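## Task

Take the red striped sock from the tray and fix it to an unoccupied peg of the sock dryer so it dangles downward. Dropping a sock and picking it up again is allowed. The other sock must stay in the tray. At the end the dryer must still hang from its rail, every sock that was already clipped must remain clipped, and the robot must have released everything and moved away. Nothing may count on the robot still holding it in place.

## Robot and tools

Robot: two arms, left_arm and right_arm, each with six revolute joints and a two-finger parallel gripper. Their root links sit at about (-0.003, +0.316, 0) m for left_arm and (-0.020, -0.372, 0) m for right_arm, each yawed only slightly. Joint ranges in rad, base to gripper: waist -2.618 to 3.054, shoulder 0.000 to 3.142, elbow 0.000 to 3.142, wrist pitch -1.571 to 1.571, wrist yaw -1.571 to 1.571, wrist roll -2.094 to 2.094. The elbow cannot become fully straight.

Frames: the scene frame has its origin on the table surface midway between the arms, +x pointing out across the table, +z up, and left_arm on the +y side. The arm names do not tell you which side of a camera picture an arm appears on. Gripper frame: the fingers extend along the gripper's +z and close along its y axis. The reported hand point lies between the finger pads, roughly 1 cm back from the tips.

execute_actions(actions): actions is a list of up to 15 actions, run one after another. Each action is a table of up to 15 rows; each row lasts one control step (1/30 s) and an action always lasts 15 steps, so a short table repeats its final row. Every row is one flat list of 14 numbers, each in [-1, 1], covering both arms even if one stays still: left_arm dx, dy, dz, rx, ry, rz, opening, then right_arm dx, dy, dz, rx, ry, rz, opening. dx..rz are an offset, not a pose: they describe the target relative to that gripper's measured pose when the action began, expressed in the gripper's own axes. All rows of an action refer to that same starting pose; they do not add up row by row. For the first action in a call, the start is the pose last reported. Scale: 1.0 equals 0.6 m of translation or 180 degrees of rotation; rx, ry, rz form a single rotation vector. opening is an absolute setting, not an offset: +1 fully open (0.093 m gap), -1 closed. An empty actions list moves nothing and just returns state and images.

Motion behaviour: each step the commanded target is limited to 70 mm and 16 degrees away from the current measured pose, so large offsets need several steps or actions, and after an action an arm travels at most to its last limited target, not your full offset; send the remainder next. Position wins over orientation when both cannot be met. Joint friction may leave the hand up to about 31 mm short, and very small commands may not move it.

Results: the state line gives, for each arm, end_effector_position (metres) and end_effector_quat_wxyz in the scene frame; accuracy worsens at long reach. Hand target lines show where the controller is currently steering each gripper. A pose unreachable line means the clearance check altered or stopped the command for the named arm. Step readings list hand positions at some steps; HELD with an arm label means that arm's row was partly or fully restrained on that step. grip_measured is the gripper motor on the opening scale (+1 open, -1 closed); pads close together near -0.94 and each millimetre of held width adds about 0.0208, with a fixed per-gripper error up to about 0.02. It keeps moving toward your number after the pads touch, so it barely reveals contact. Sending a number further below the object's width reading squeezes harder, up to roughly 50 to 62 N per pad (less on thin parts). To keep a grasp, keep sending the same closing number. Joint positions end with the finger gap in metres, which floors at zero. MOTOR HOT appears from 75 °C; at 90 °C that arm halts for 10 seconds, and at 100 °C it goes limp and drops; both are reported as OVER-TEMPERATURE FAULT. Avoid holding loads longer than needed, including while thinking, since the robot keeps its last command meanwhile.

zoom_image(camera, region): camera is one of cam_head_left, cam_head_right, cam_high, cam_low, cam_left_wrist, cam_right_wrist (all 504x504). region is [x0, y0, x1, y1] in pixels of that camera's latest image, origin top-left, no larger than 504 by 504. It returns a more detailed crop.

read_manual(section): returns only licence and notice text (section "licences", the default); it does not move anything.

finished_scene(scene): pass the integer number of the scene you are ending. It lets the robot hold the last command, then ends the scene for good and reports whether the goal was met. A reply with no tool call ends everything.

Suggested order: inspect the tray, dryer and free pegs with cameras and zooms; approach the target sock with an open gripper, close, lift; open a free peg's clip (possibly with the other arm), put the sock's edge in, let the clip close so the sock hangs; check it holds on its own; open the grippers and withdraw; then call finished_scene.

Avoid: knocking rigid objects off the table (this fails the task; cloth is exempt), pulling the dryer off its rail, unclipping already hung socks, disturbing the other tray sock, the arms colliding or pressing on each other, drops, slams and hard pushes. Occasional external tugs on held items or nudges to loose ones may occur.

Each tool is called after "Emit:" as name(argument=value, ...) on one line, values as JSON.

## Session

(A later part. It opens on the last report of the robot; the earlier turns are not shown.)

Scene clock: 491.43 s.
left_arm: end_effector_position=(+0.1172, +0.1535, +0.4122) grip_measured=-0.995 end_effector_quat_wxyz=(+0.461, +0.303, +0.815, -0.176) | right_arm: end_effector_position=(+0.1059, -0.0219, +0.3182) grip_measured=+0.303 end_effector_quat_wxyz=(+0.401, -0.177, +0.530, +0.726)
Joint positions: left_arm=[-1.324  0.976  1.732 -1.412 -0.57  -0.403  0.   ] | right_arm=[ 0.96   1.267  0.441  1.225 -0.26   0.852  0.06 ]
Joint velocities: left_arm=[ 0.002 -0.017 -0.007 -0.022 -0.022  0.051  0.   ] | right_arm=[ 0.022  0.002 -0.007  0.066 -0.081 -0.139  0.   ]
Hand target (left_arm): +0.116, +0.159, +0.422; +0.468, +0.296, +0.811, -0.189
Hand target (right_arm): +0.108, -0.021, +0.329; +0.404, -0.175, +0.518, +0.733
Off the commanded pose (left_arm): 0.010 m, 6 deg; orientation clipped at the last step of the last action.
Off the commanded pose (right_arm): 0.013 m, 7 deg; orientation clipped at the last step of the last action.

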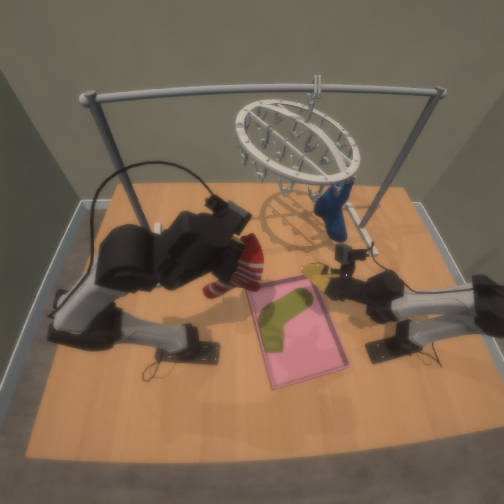

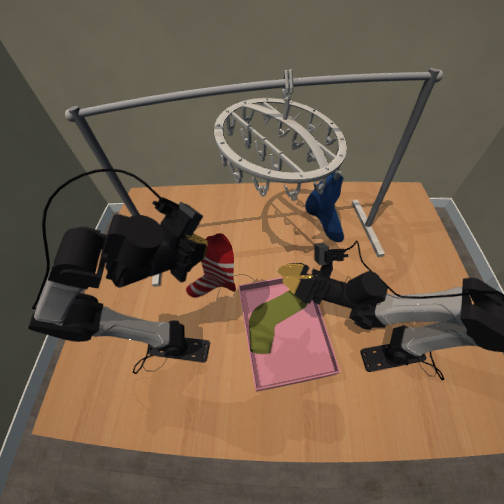

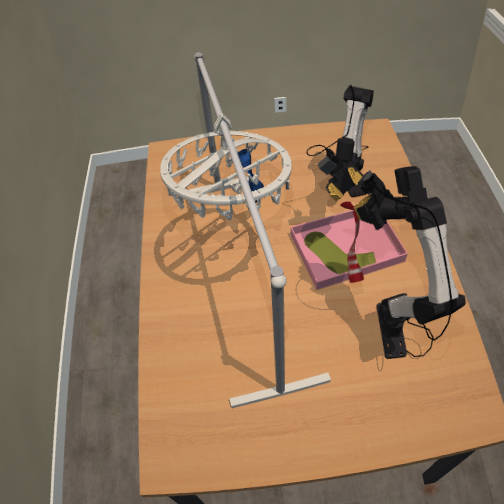

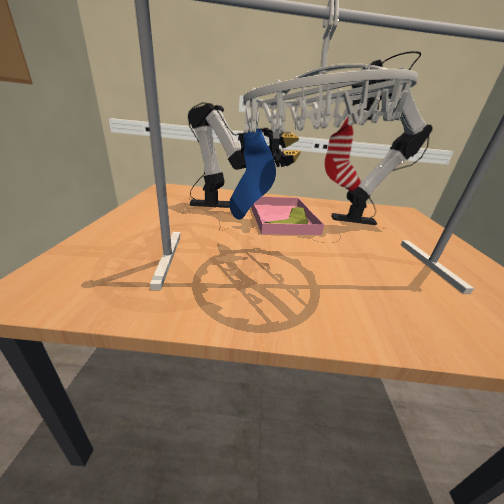

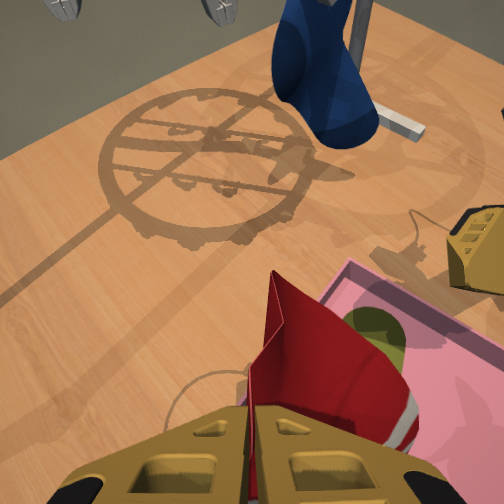

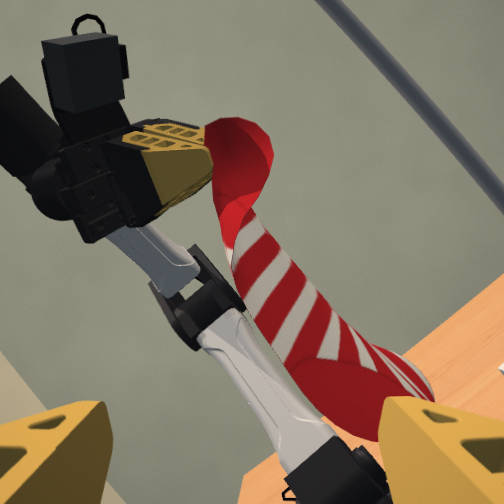

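Emit:
execute_actions(actions=[[[0,0,0,0,-0.015,0,-1,0,0,0,0,0,0,0.3],[0,0,0,0,-0.03,0,-1,0,0,0,0,0,0,0.3],[0,0,0,0,-0.045,0,-1,0,0,0,0,0,0,0.3],[0,0,0,0,-0.06,0,-1,0,0,0,0,0,0,0.3],[0,0,0,0,-0.075,0,-1,0,0,0,0,0,0,0.3],[0,0,0,0,-0.09,0,-1,0,0,0,0,0,0,0.3],[0,0,0,0,-0.105,0,-1,0,0,0,0,0,0,0.3],[0,0,0,0,-0.12,0,-1,0,0,0,0,0,0,0.3],[0,0,0,0,-0.135,0,-1,0,0,0,0,0,0,0.3],[0,0,0,0,-0.15,0,-1,0,0,0,0,0,0,0.3],[0,0,0,0,-0.165,0,-1,0,0,0,0,0,0,0.3],[0,0,0,0,-0.18,0,-1,0,0,0,0,0,0,0.3],[0,0,0,0,-0.19,0,-1,0,0,0,0,0,0,0.3],[0,0,0,0,-0.2,0,-1,0,0,0,0,0,0,0.3],[0,0,0,0,-0.2,0,-1,0,0,0,0,0,0,0.3]]])

Emit:
execute_actions(actions=[])

Scene clock: 501.67 s.
left_arm: end_effector_position=(+0.1073, +0.1577, +0.3914) grip_measured=-0.995 end_effector_quat_wxyz=(+0.589, +0.300, +0.713, -0.235) | right_arm: end_effector_position=(+0.1059, -0.0219, +0.3182) grip_measured=+0.303 end_effector_quat_wxyz=(+0.401, -0.177, +0.530, +0.726)
Joint positions: left_arm=[-1.671  0.603  1.191 -0.927 -0.943 -0.26   0.   ] | right_arm=[ 0.96   1.267  0.441  1.225 -0.26   0.852  0.06 ]
Joint velocities: left_arm=[-0.476 -0.549 -0.945  1.311 -0.813  0.608  0.   ] | right_arm=[-0.002  0.007 -0.012  0.037  0.022 -0.051  0.   ]
Hand target (left_arm): +0.115, +0.161, +0.408; +0.635, +0.250, +0.690, -0.243
Hand target (right_arm): +0.106, -0.022, +0.318; +0.401, -0.177, +0.530, +0.726
Off the commanded pose (left_arm): 0.023 m, 17 deg; orientation clipped at the last step of the last action.
Off the commanded pose (right_arm): 0.000 m, 0 deg.
Step readings (end_effector_position):
0: left_arm (+0.1172, +0.1535, +0.4122) | right_arm (+0.1059, -0.0219, +0.3182)
1: left_arm (+0.1172, +0.1531, +0.4122) | right_arm (+0.1059, -0.0219, +0.3182)
2: left_arm (+0.1165, +0.1520, +0.4115) | right_arm (+0.1059, -0.0219, +0.3182)
4: left_arm (+0.1135, +0.1512, +0.4055) | right_arm (+0.1059, -0.0219, +0.3182)
8: left_arm (+0.1078, +0.1549, +0.3931) | right_arm (+0.1059, -0.0219, +0.3182)
15: end_effector_position above

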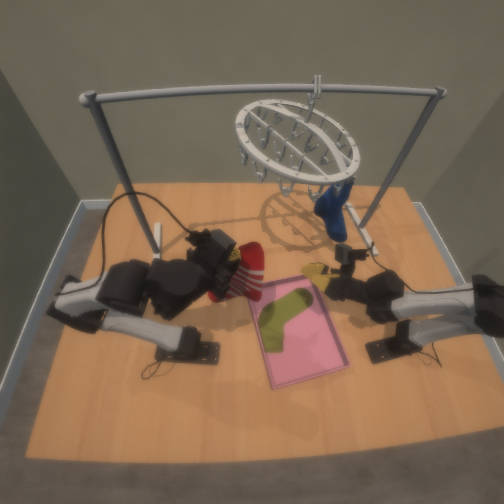

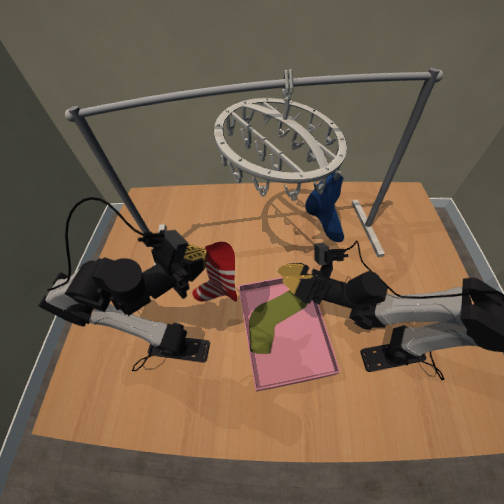

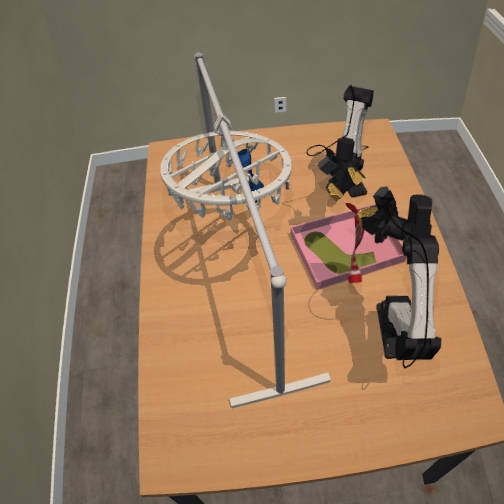

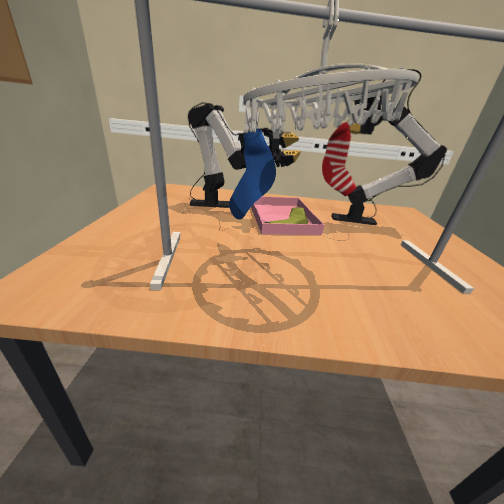

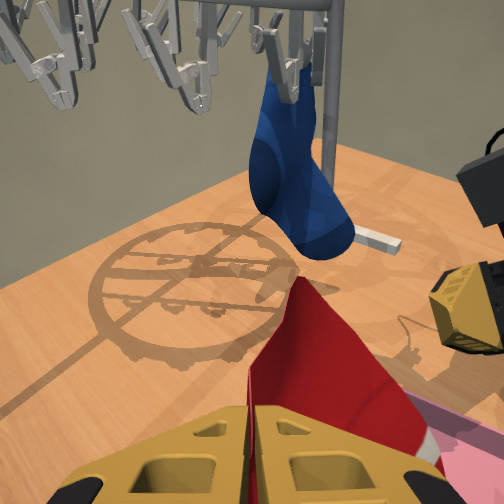

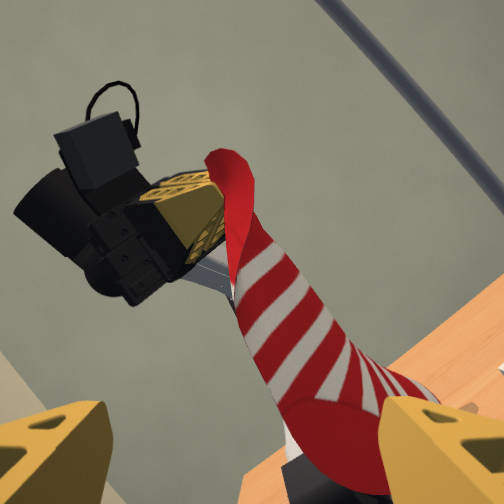

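Scene clock: 501.67 s.
left_arm: end_effector_position=(+0.1073, +0.1577, +0.3914) grip_measured=-0.995 end_effector_quat_wxyz=(+0.589, +0.300, +0.713, -0.235) | right_arm: end_effector_position=(+0.1059, -0.0219, +0.3182) grip_measured=+0.303 end_effector_quat_wxyz=(+0.401, -0.177, +0.530, +0.726)
Joint positions: left_arm=[-1.671  0.603  1.191 -0.927 -0.943 -0.26   0.   ] | right_arm=[ 0.96   1.267  0.441  1.225 -0.26   0.852  0.06 ]
Joint velocities: left_arm=[-0.476 -0.549 -0.945  1.311 -0.813  0.608  0.   ] | right_arm=[-0.002  0.007 -0.012  0.037  0.022 -0.051  0.   ]
Hand target (left_arm): +0.115, +0.161, +0.408; +0.635, +0.250, +0.690, -0.243
Hand target (right_arm): +0.106, -0.022, +0.318; +0.401, -0.177, +0.530, +0.726
Off the commanded pose (left_arm): 0.023 m, 17 deg; orientation clipped at the last step of the last action.
Off the commanded pose (right_arm): 0.000 m, 0 deg.

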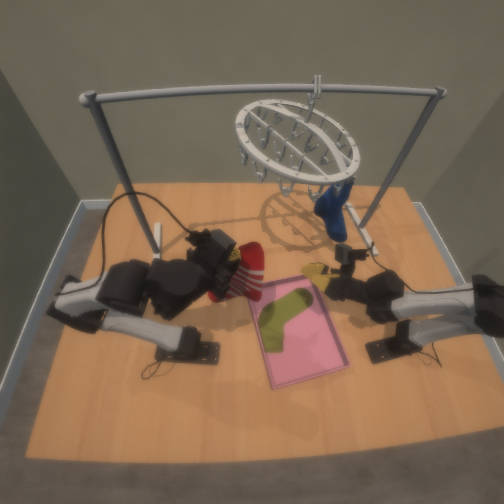

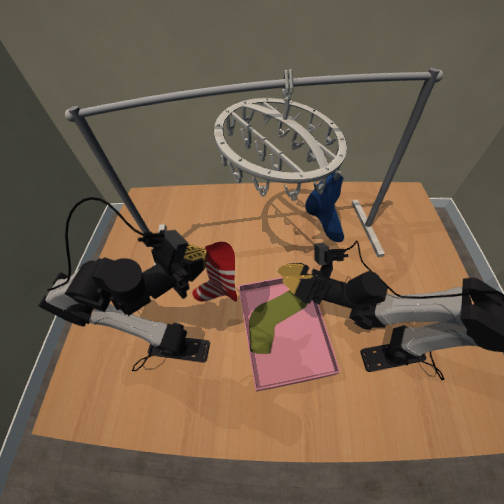

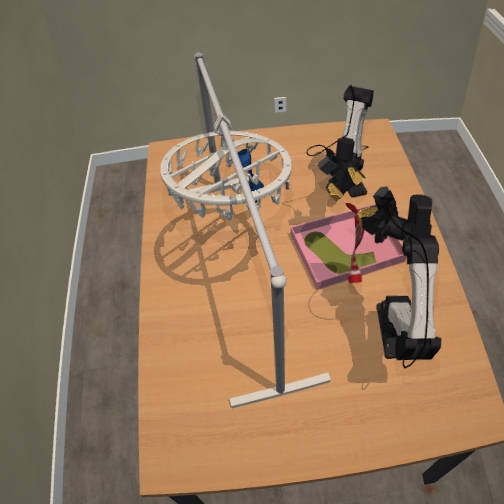

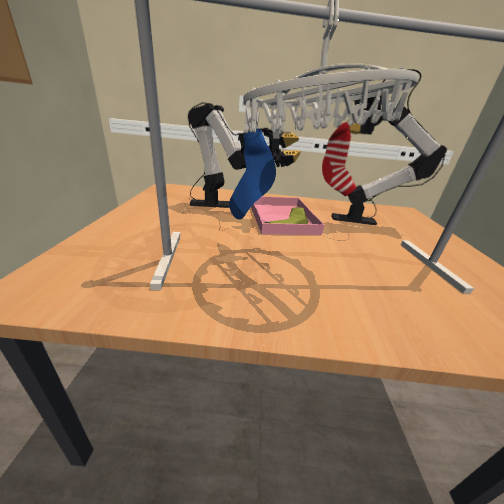

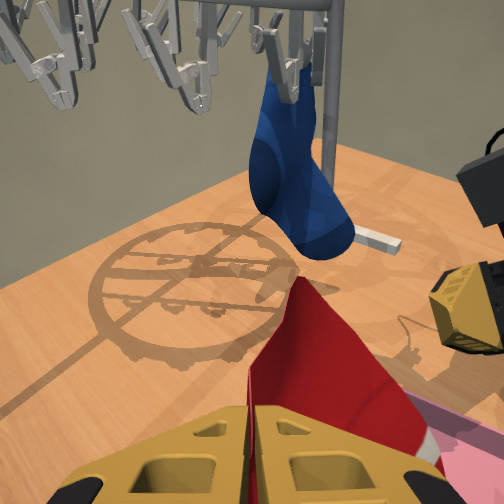

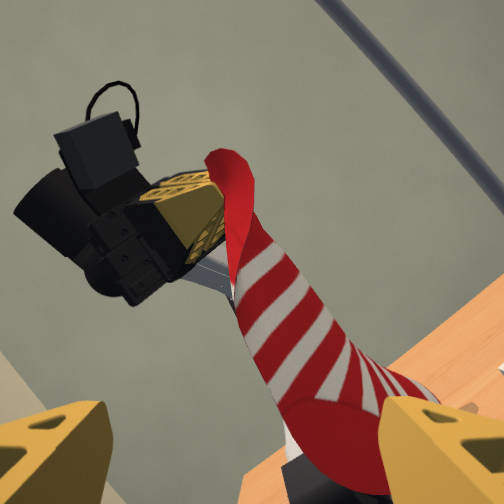

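Emit:
execute_actions(actions=[])

Scene clock: 503.57 s.
left_arm: end_effector_position=(+0.1148, +0.1597, +0.4104) grip_measured=-0.995 end_effector_quat_wxyz=(+0.633, +0.253, +0.692, -0.237) | right_arm: end_effector_position=(+0.1059, -0.0219, +0.3182) grip_measured=+0.303 end_effector_quat_wxyz=(+0.401, -0.177, +0.530, +0.726)
Joint positions: left_arm=[-1.696  0.577  1.133 -0.733 -1.057 -0.162  0.   ] | right_arm=[ 0.96   1.267  0.441  1.225 -0.26   0.852  0.06 ]
Joint velocities: left_arm=[ 0.002  0.002  0.002 -0.051 -0.037  0.066  0.   ] | right_arm=[-0.007 -0.012 -0.002 -0.022  0.066 -0.022 -0.   ]
Hand target (left_arm): +0.114, +0.161, +0.408; +0.635, +0.250, +0.690, -0.243
Hand target (right_arm): +0.106, -0.022, +0.318; +0.401, -0.177, +0.530, +0.726
Off the commanded pose (left_arm): 0.007 m, 10 deg; orientation clipped at the last step of the last action.
Off the commanded pose (right_arm): 0.000 m, 0 deg.

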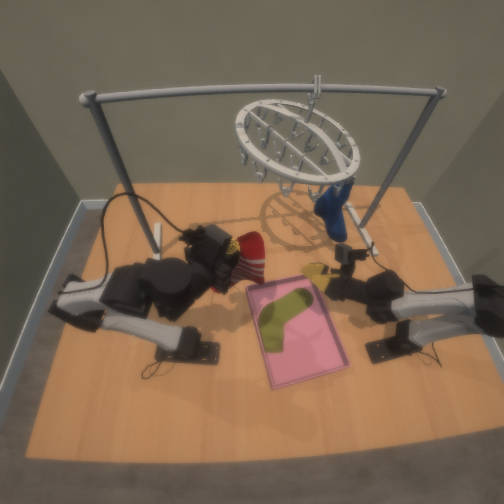

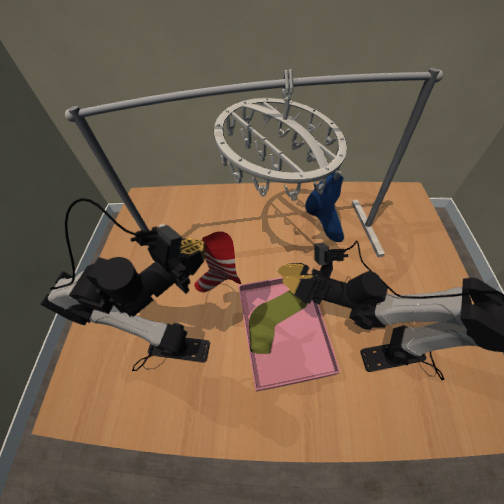

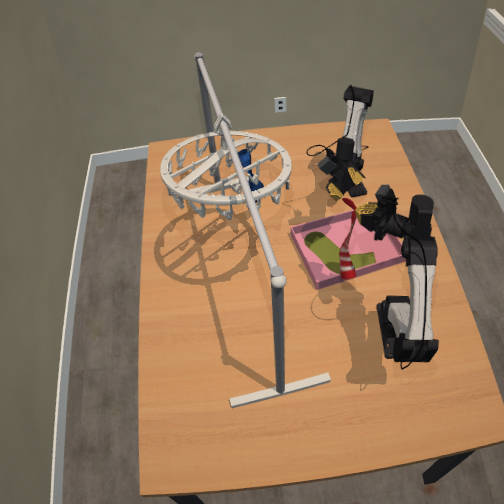

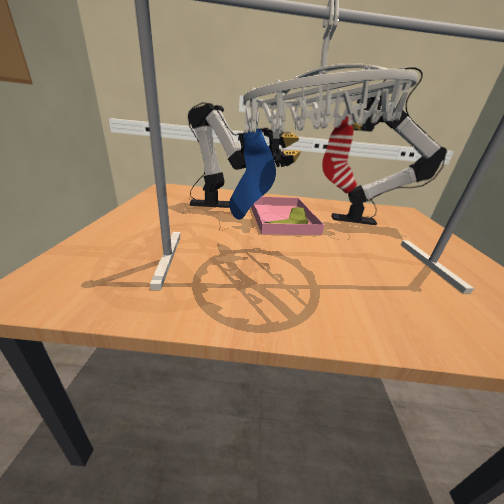

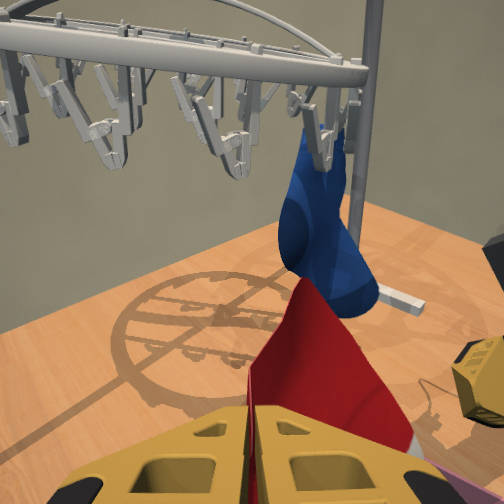

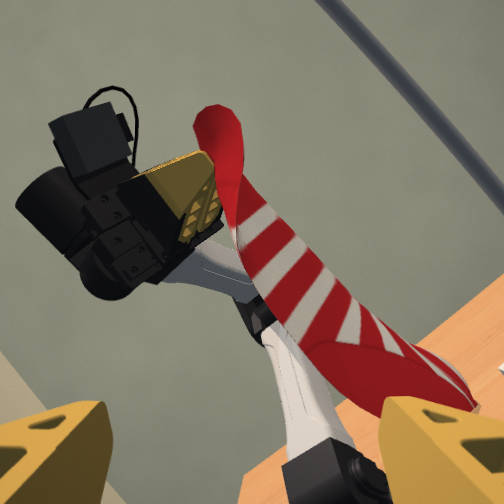

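Emit:
zoom_image(camera="cam_right_wrist", region=[120, 80, 320, 280])

Emit:
zoom_image(camera="cam_left_wrist", region=[180, 240, 444, 504])

Emit:
zoom_image(camera="cam_head_right", region=[160, 210, 270, 320])

Emit:
zoom_image(camera="cam_high", region=[310, 170, 400, 260])

Region (120, 80, 320, 280) of cam_right_wrist's 504x504 image, scaled by 2.520, with more detail than that image has.

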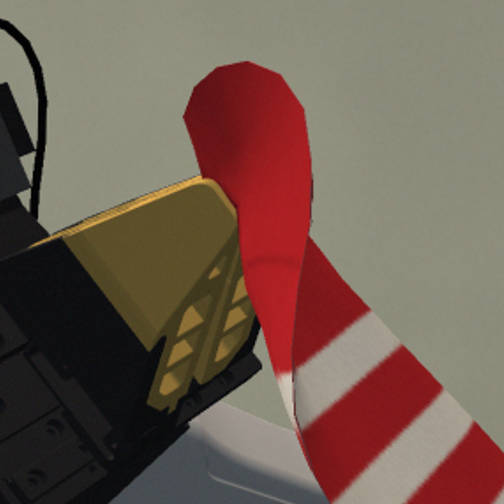

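Region (180, 240, 444, 504) of cam_left_wrist's 504x504 image, scaled by 1.909, with more detail than that image has.

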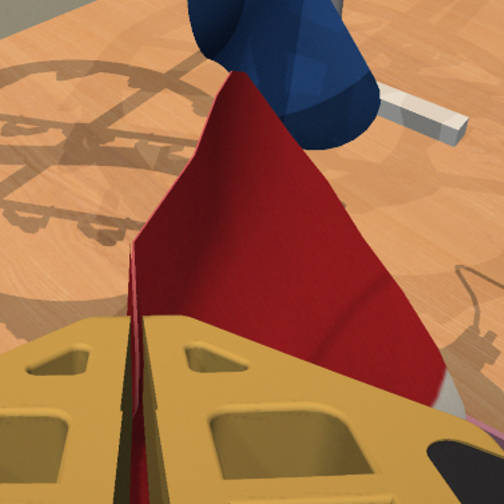

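Region (160, 210, 270, 320) of cam_head_right's 504x504 image, scaled by 4.582, with more detail than that image has.

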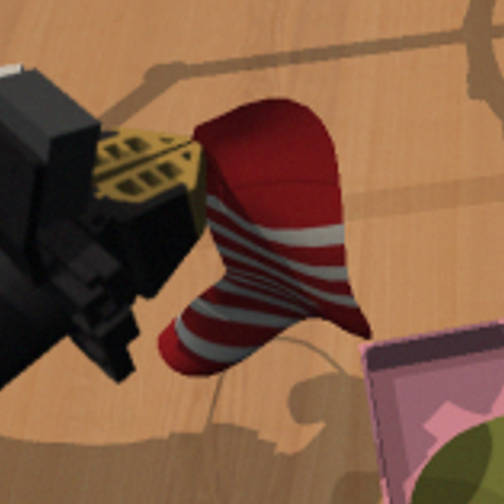

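Region (310, 170, 400, 260) of cam_high's 504x504 image, scaled by 5.600, with more detail than that image has.

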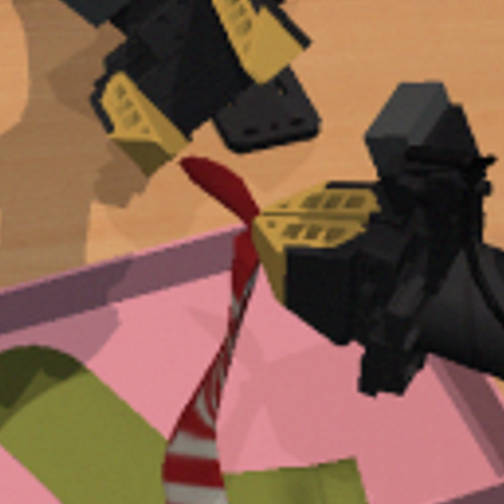

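Emit:
execute_actions(actions=[[[0.0017,-0.005,0.0076,0.0047,-0.0072,-0.0009,-1,-0.0032,0.0024,-0.0078,0.0039,-0.0039,-0.018,0.3],[0.0035,-0.01,0.0152,0.0095,-0.0144,-0.0017,-1,-0.0064,0.0049,-0.0156,0.0077,-0.0079,-0.036,0.3],[0.0052,-0.015,0.0228,0.0142,-0.0216,-0.0026,-1,-0.0096,0.0073,-0.0234,0.0116,-0.0118,-0.054,0.3],[0.0069,-0.02,0.0304,0.0189,-0.0288,-0.0035,-1,-0.0128,0.0098,-0.0312,0.0155,-0.0157,-0.072,0.3],[0.0087,-0.025,0.038,0.0237,-0.036,-0.0043,-1,-0.016,0.0122,-0.039,0.0193,-0.0197,-0.09,0.3],[0.0104,-0.03,0.0456,0.0284,-0.0432,-0.0052,-1,-0.0192,0.0147,-0.0468,0.0232,-0.0236,-0.108,0.3],[0.0121,-0.035,0.0532,0.0331,-0.0504,-0.0061,-1,-0.0224,0.0171,-0.0546,0.0271,-0.0275,-0.126,0.3],[0.0139,-0.04,0.0608,0.0379,-0.0576,-0.0069,-1,-0.0256,0.0196,-0.0624,0.0309,-0.0315,-0.144,0.3],[0.0156,-0.045,0.0684,0.0426,-0.0648,-0.0078,-1,-0.0288,0.022,-0.0702,0.0348,-0.0354,-0.162,0.3],[0.0173,-0.05,0.076,0.0473,-0.072,-0.0087,-1,-0.032,0.0245,-0.078,0.0387,-0.0393,-0.18,0.3],[0.0191,-0.055,0.0836,0.0521,-0.0792,-0.0095,-1,-0.0352,0.0269,-0.0858,0.0425,-0.0433,-0.198,0.3],[0.0208,-0.06,0.0912,0.0568,-0.0864,-0.0104,-1,-0.0384,0.0294,-0.0936,0.0464,-0.0472,-0.216,0.3],[0.0225,-0.065,0.0988,0.0615,-0.0936,-0.0113,-1,-0.0416,0.0318,-0.1014,0.0503,-0.0511,-0.234,0.3],[0.0243,-0.07,0.1064,0.0663,-0.1008,-0.0121,-1,-0.0448,0.0343,-0.1092,0.0541,-0.0551,-0.252,0.3],[0.026,-0.075,0.114,0.071,-0.108,-0.013,-1,-0.048,0.0367,-0.117,0.058,-0.059,-0.27,0.3]]])

Scene clock: 516.97 s.
left_arm: end_effector_position=(+0.1419, +0.1086, +0.3698) grip_measured=-0.995 end_effector_quat_wxyz=(+0.666, +0.256, +0.653, -0.253) | right_arm: end_effector_position=(+0.0945, -0.0880, +0.3347) grip_measured=+0.303 end_effector_quat_wxyz=(+0.635, -0.248, +0.444, +0.582)
Joint positions: left_arm=[-1.284  0.559  0.779 -0.2   -0.624  0.023  0.   ] | right_arm=[ 0.978  0.961  0.258  1.21  -0.11   0.293  0.06 ]
Joint velocities: left_arm=[ 0.608 -0.002 -0.672  1.253  1.092  0.198  0.   ] | right_arm=[-0.007 -0.657 -0.432 -0.051  0.3   -1.355 -0.   ]
Hand target (left_arm): +0.134, +0.092, +0.390; +0.689, +0.261, +0.597, -0.316
Hand target (right_arm): +0.097, -0.098, +0.325; +0.693, -0.275, +0.432, +0.506
Off the commanded pose (left_arm): 0.034 m, 18 deg; orientation clipped at the last step of the last action.
Off the commanded pose (right_arm): 0.015 m, 18 deg; orientation clipped at the last step of the last action.
Step readings (end_effector_position):
0: left_arm (+0.1148, +0.1597, +0.4104) | right_arm (+0.1059, -0.0219, +0.3182)
1: left_arm (+0.1152, +0.1590, +0.4106) | right_arm (+0.1061, -0.0222, +0.3186)
2: left_arm (+0.1169, +0.1584, +0.4108) | right_arm (+0.1063, -0.0233, +0.3194)
4: left_arm (+0.1220, +0.1555, +0.4072) | right_arm (+0.1058, -0.0301, +0.3226)
8: left_arm (+0.1308, +0.1406, +0.3910) | right_arm (+0.1006, -0.0514, +0.3306)
15: end_effector_position above

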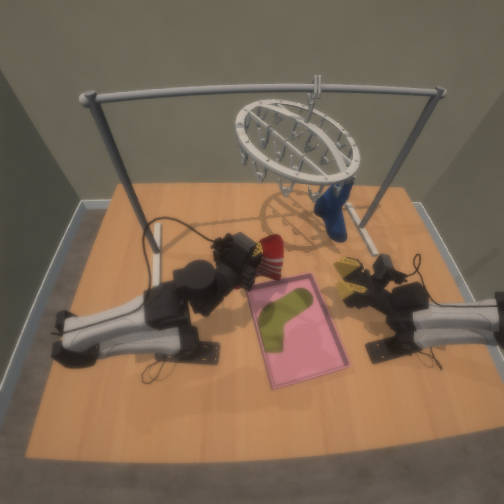

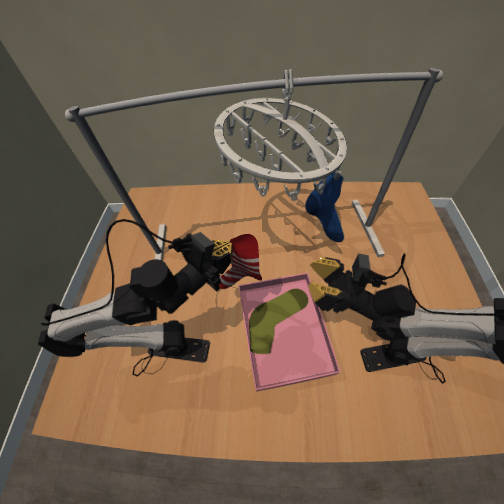

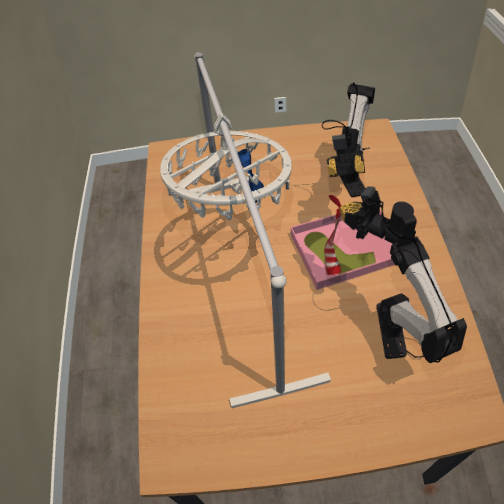

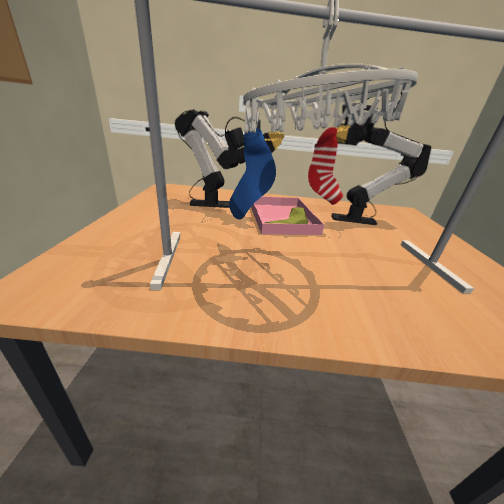

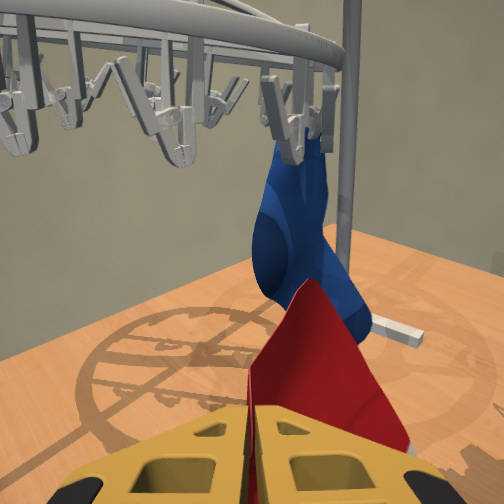

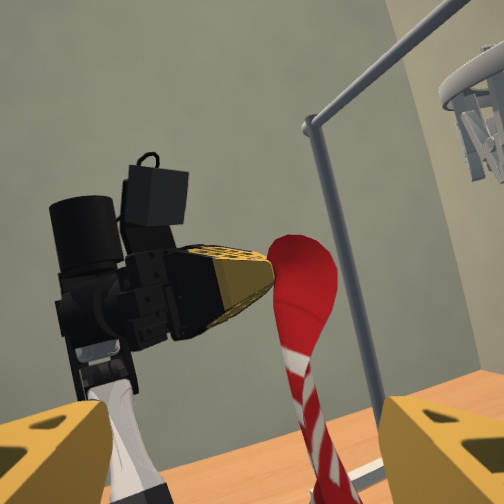

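Emit:
execute_actions(actions=[])

Scene clock: 518.17 s.
left_arm: end_effector_position=(+0.1318, +0.0948, +0.3934) grip_measured=-0.995 end_effector_quat_wxyz=(+0.688, +0.261, +0.598, -0.318) | right_arm: end_effector_position=(+0.0983, -0.0982, +0.3352) grip_measured=+0.303 end_effector_quat_wxyz=(+0.698, -0.269, +0.423, +0.511)
Joint positions: left_arm=[-1.251  0.559  0.738 -0.012 -0.478  0.055  0.   ] | right_arm=[ 0.979  0.923  0.234  1.21  -0.062  0.101  0.06 ]
Joint velocities: left_arm=[-0.017 -0.002 -0.007 -0.007  0.095 -0.066  0.   ] | right_arm=[-0.007 -0.007 -0.002 -0.037 -0.022 -0.051  0.001]
Hand target (left_arm): +0.134, +0.092, +0.390; +0.689, +0.261, +0.597, -0.315
Hand target (right_arm): +0.097, -0.098, +0.325; +0.693, -0.275, +0.433, +0.506
Off the commanded pose (left_arm): 0.014 m, 8 deg; orientation clipped at the last step of the last action.
Off the commanded pose (right_arm): 0.011 m, 7 deg; orientation clipped at the last step of the last action.

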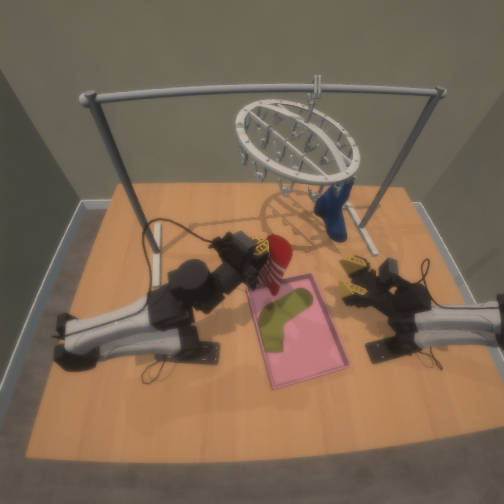

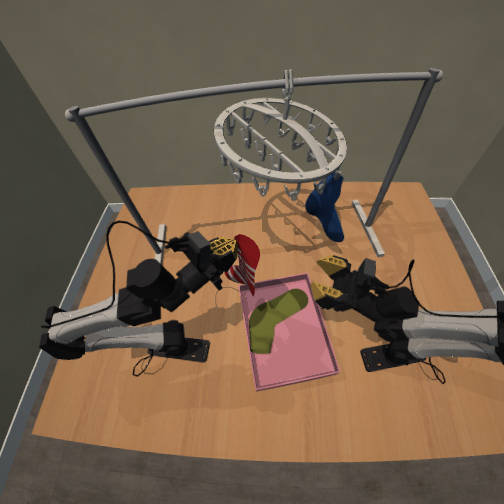

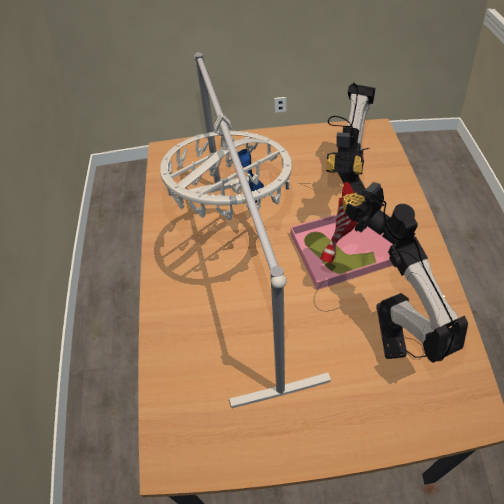

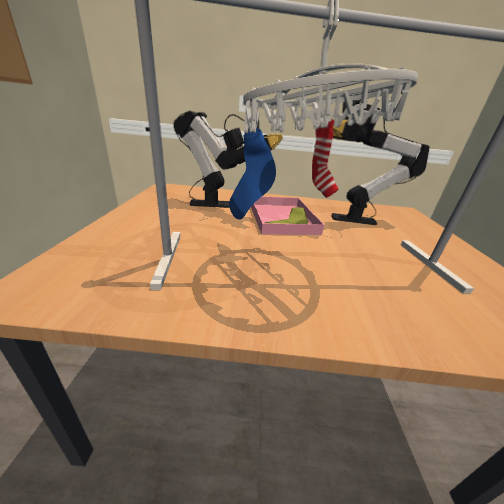

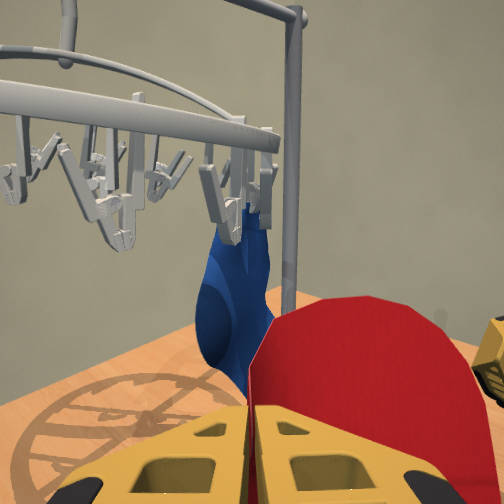

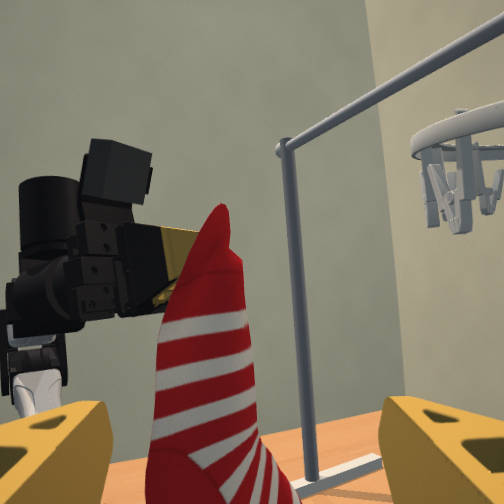

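Emit:
execute_actions(actions=[])

Emit:
zoom_image(camera="cam_right_wrist", region=[100, 170, 320, 390])

Emit:
zoom_image(camera="cam_head_right", region=[190, 210, 300, 320])

Emit:
zoom_image(camera="cam_high", region=[300, 160, 400, 260])

Scene clock: 527.10 s.
left_arm: end_effector_position=(+0.1318, +0.0948, +0.3934) grip_measured=-0.995 end_effector_quat_wxyz=(+0.688, +0.261, +0.598, -0.318) | right_arm: end_effector_position=(+0.0983, -0.0982, +0.3352) grip_measured=+0.303 end_effector_quat_wxyz=(+0.698, -0.269, +0.423, +0.511)
Joint positions: left_arm=[-1.251  0.559  0.738 -0.012 -0.478  0.055  0.   ] | right_arm=[ 0.979  0.923  0.234  1.21  -0.062  0.101  0.06 ]
Joint velocities: left_arm=[-0.022 -0.007  0.007  0.081 -0.037 -0.007  0.   ] | right_arm=[ 0.002  0.017 -0.002 -0.022  0.11  -0.007  0.001]
Hand target (left_arm): +0.134, +0.092, +0.390; +0.689, +0.261, +0.597, -0.316
Hand target (right_arm): +0.097, -0.098, +0.325; +0.693, -0.275, +0.433, +0.506
Off the commanded pose (left_arm): 0.014 m, 8 deg; orientation clipped at the last step of the last action.
Off the commanded pose (right_arm): 0.011 m, 7 deg; orientation clipped at the last step of the last action.

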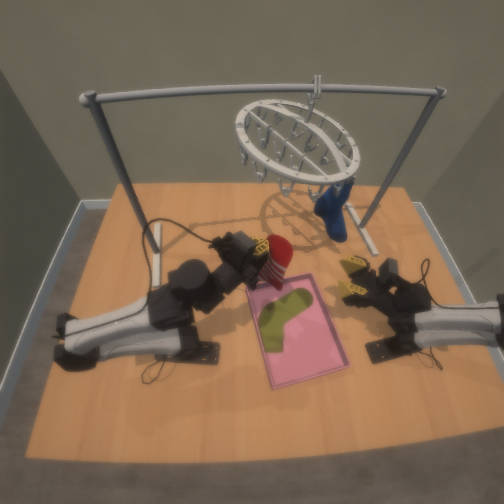

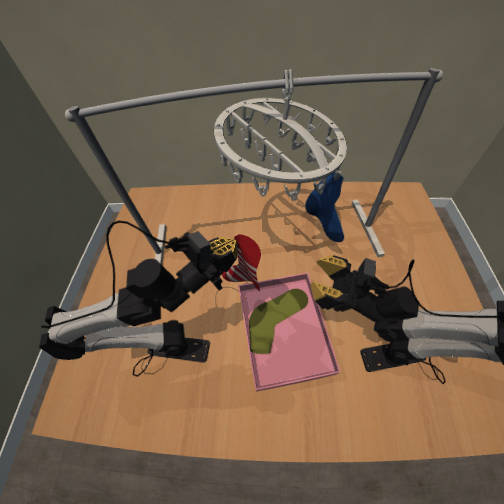

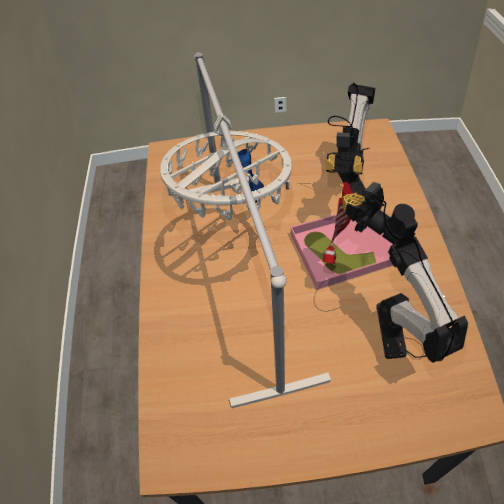

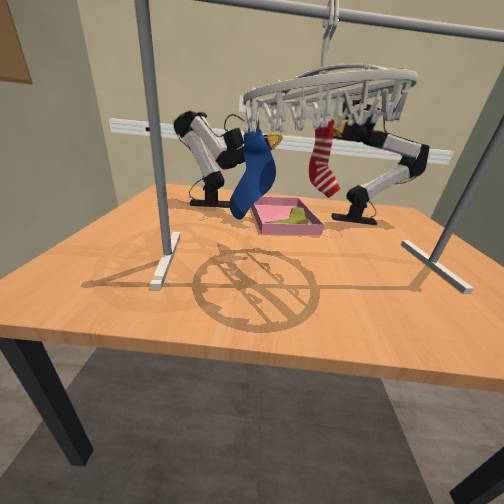

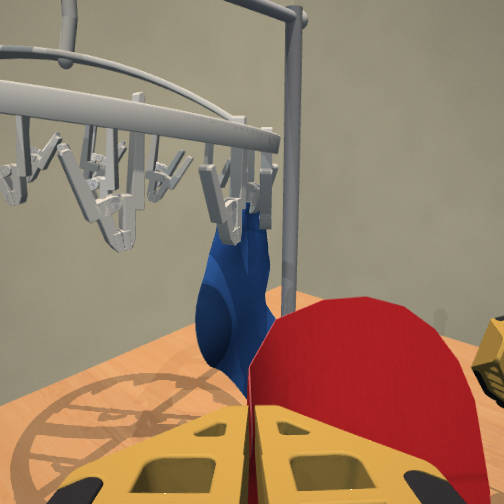

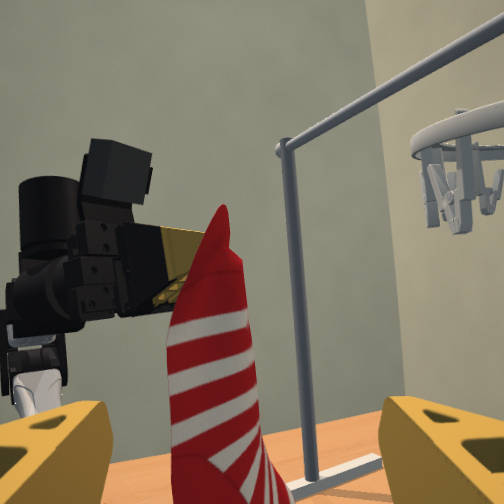

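Region (100, 170, 320, 390) of cam_right_wrist's 504x504 image, scaled by 2.291, with more detail than that image has.

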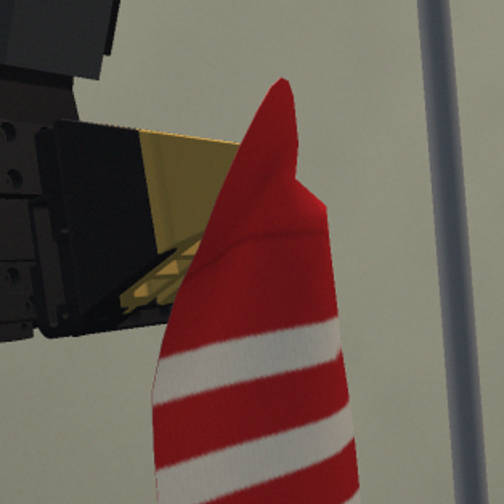

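Region (190, 210, 300, 320) of cam_head_right's 504x504 image, scaled by 4.582, with more detail than that image has.

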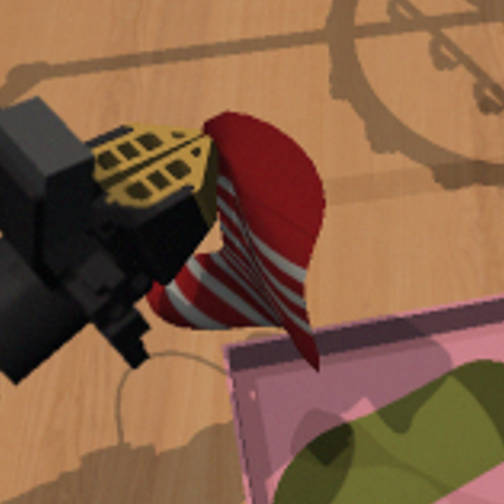

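Region (300, 160, 400, 260) of cam_high's 504x504 image, scaled by 5.040, with more detail than that image has.

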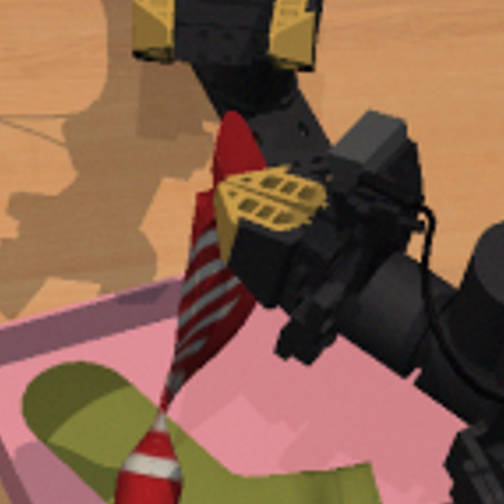

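Emit:
execute_actions(actions=[[[0.0003,0,0.0059,-0.0029,-0.0008,0.0004,-1,0.0024,-0.0017,0.0041,0.005,-0.0002,-0.0043,0.28],[0.0007,-0.0001,0.0118,-0.0059,-0.0016,0.0009,-1,0.0048,-0.0034,0.0082,0.0101,-0.0005,-0.0085,0.26],[0.001,-0.0001,0.0178,-0.0088,-0.0024,0.0013,-1,0.0072,-0.0051,0.0123,0.0151,-0.0007,-0.0128,0.24],[0.0013,-0.0002,0.0237,-0.0117,-0.0032,0.0018,-1,0.0096,-0.0068,0.0164,0.0201,-0.0009,-0.0171,0.22],[0.0017,-0.0002,0.0296,-0.0147,-0.004,0.0022,-1,0.012,-0.0085,0.0205,0.0251,-0.0011,-0.0213,0.2],[0.002,-0.0003,0.0355,-0.0176,-0.0048,0.0026,-1,0.0144,-0.0102,0.0246,0.0302,-0.0014,-0.0256,0.18],[0.0023,-0.0003,0.0414,-0.0205,-0.0056,0.0031,-1,0.0168,-0.0119,0.0287,0.0352,-0.0016,-0.0299,0.16],[0.0027,-0.0004,0.0474,-0.0235,-0.0064,0.0035,-1,0.0192,-0.0137,0.0328,0.0402,-0.0018,-0.0341,0.14],[0.003,-0.0004,0.0533,-0.0264,-0.0072,0.004,-1,0.0216,-0.0154,0.0369,0.0452,-0.002,-0.0384,0.12],[0.0033,-0.0005,0.0592,-0.0293,-0.008,0.0044,-1,0.024,-0.0171,0.041,0.0503,-0.0023,-0.0427,0.1],[0.0037,-0.0005,0.0651,-0.0323,-0.0088,0.0048,-1,0.0264,-0.0188,0.0451,0.0553,-0.0025,-0.0469,0.08],[0.004,-0.0006,0.071,-0.0352,-0.0096,0.0053,-1,0.0288,-0.0205,0.0492,0.0603,-0.0027,-0.0512,0.06],[0.0043,-0.0006,0.077,-0.0381,-0.0104,0.0057,-1,0.0312,-0.0222,0.0533,0.0653,-0.0029,-0.0555,0.04],[0.0047,-0.0007,0.0829,-0.0411,-0.0112,0.0062,-1,0.0336,-0.0239,0.0574,0.0704,-0.0032,-0.0597,0.02],[0.005,-0.0007,0.0888,-0.044,-0.012,0.0066,-1,0.036,-0.0256,0.0615,0.0754,-0.0034,-0.064,0.0]]])

Scene clock: 538.33 s.
left_arm: end_effector_position=(+0.1572, +0.0585, +0.3820) grip_measured=-0.995 end_effector_quat_wxyz=(+0.697, +0.245, +0.614, -0.277) | right_arm: end_effector_position=(+0.1162, -0.0635, +0.3195) grip_measured=+0.012 end_effector_quat_wxyz=(+0.735, -0.260, +0.460, +0.425)
Joint positions: left_arm=[-1.229  0.758  0.738  0.167 -0.543  0.077  0.   ] | right_arm=[ 1.099  1.158  0.313  1.311  0.187 -0.083  0.046]
Joint velocities: left_arm=[ 0.066  0.496 -0.012  0.505 -0.081  0.198  0.   ] | right_arm=[ 0.198  0.608  0.286  0.388  0.652 -0.476 -0.02 ]
Hand target (left_arm): +0.166, +0.057, +0.396; +0.716, +0.215, +0.605, -0.274
Hand target (right_arm): +0.126, -0.065, +0.332; +0.766, -0.231, +0.455, +0.390
Off the commanded pose (left_arm): 0.019 m, 5 deg.
Off the commanded pose (right_arm): 0.018 m, 8 deg.
Step readings (end_effector_position):
0: left_arm (+0.1318, +0.0948, +0.3934) | right_arm (+0.0983, -0.0982, +0.3352)
1: left_arm (+0.1318, +0.0948, +0.3934) | right_arm (+0.0986, -0.0984, +0.3352)
2: left_arm (+0.1320, +0.0946, +0.3935) | right_arm (+0.0990, -0.0982, +0.3351)
4: left_arm (+0.1335, +0.0925, +0.3941) | right_arm (+0.0996, -0.0951, +0.3320)
8: left_arm (+0.1408, +0.0809, +0.3907) | right_arm (+0.1042, -0.0821, +0.3218)
15: end_effector_position above

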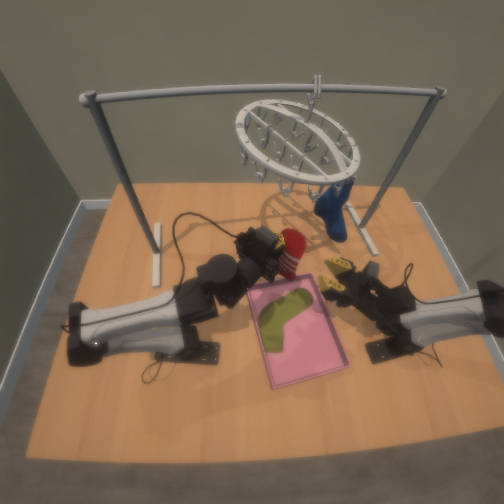

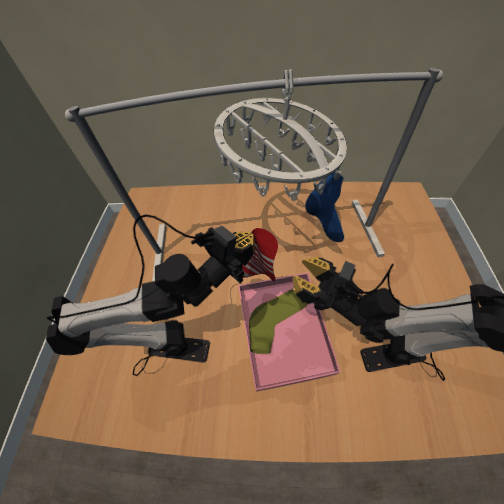

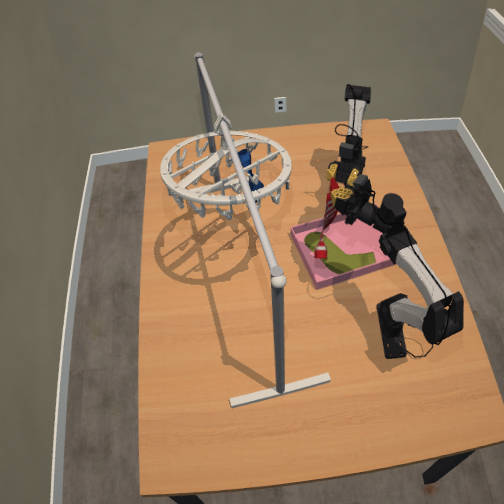

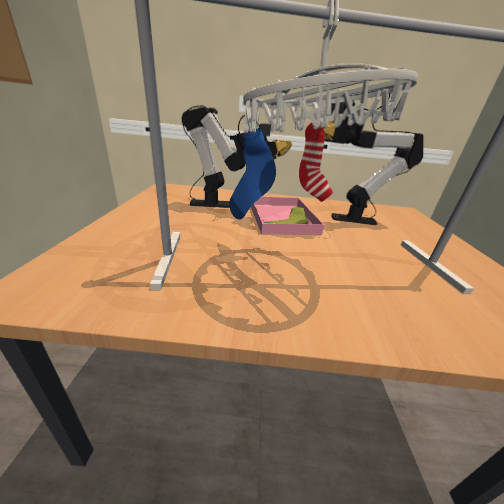

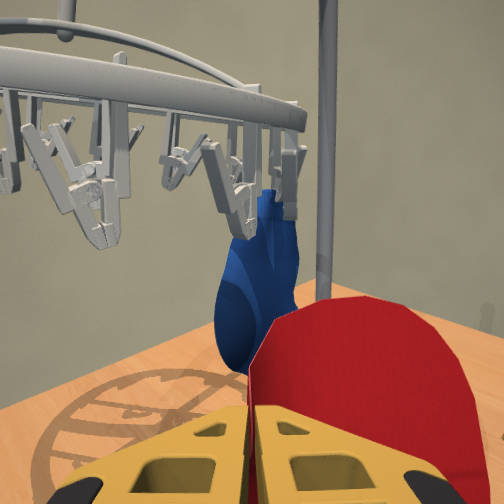

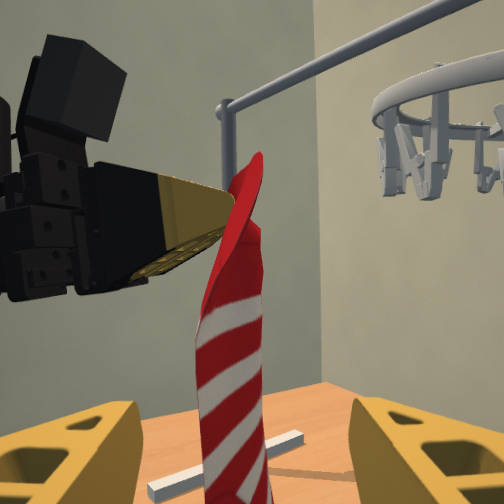

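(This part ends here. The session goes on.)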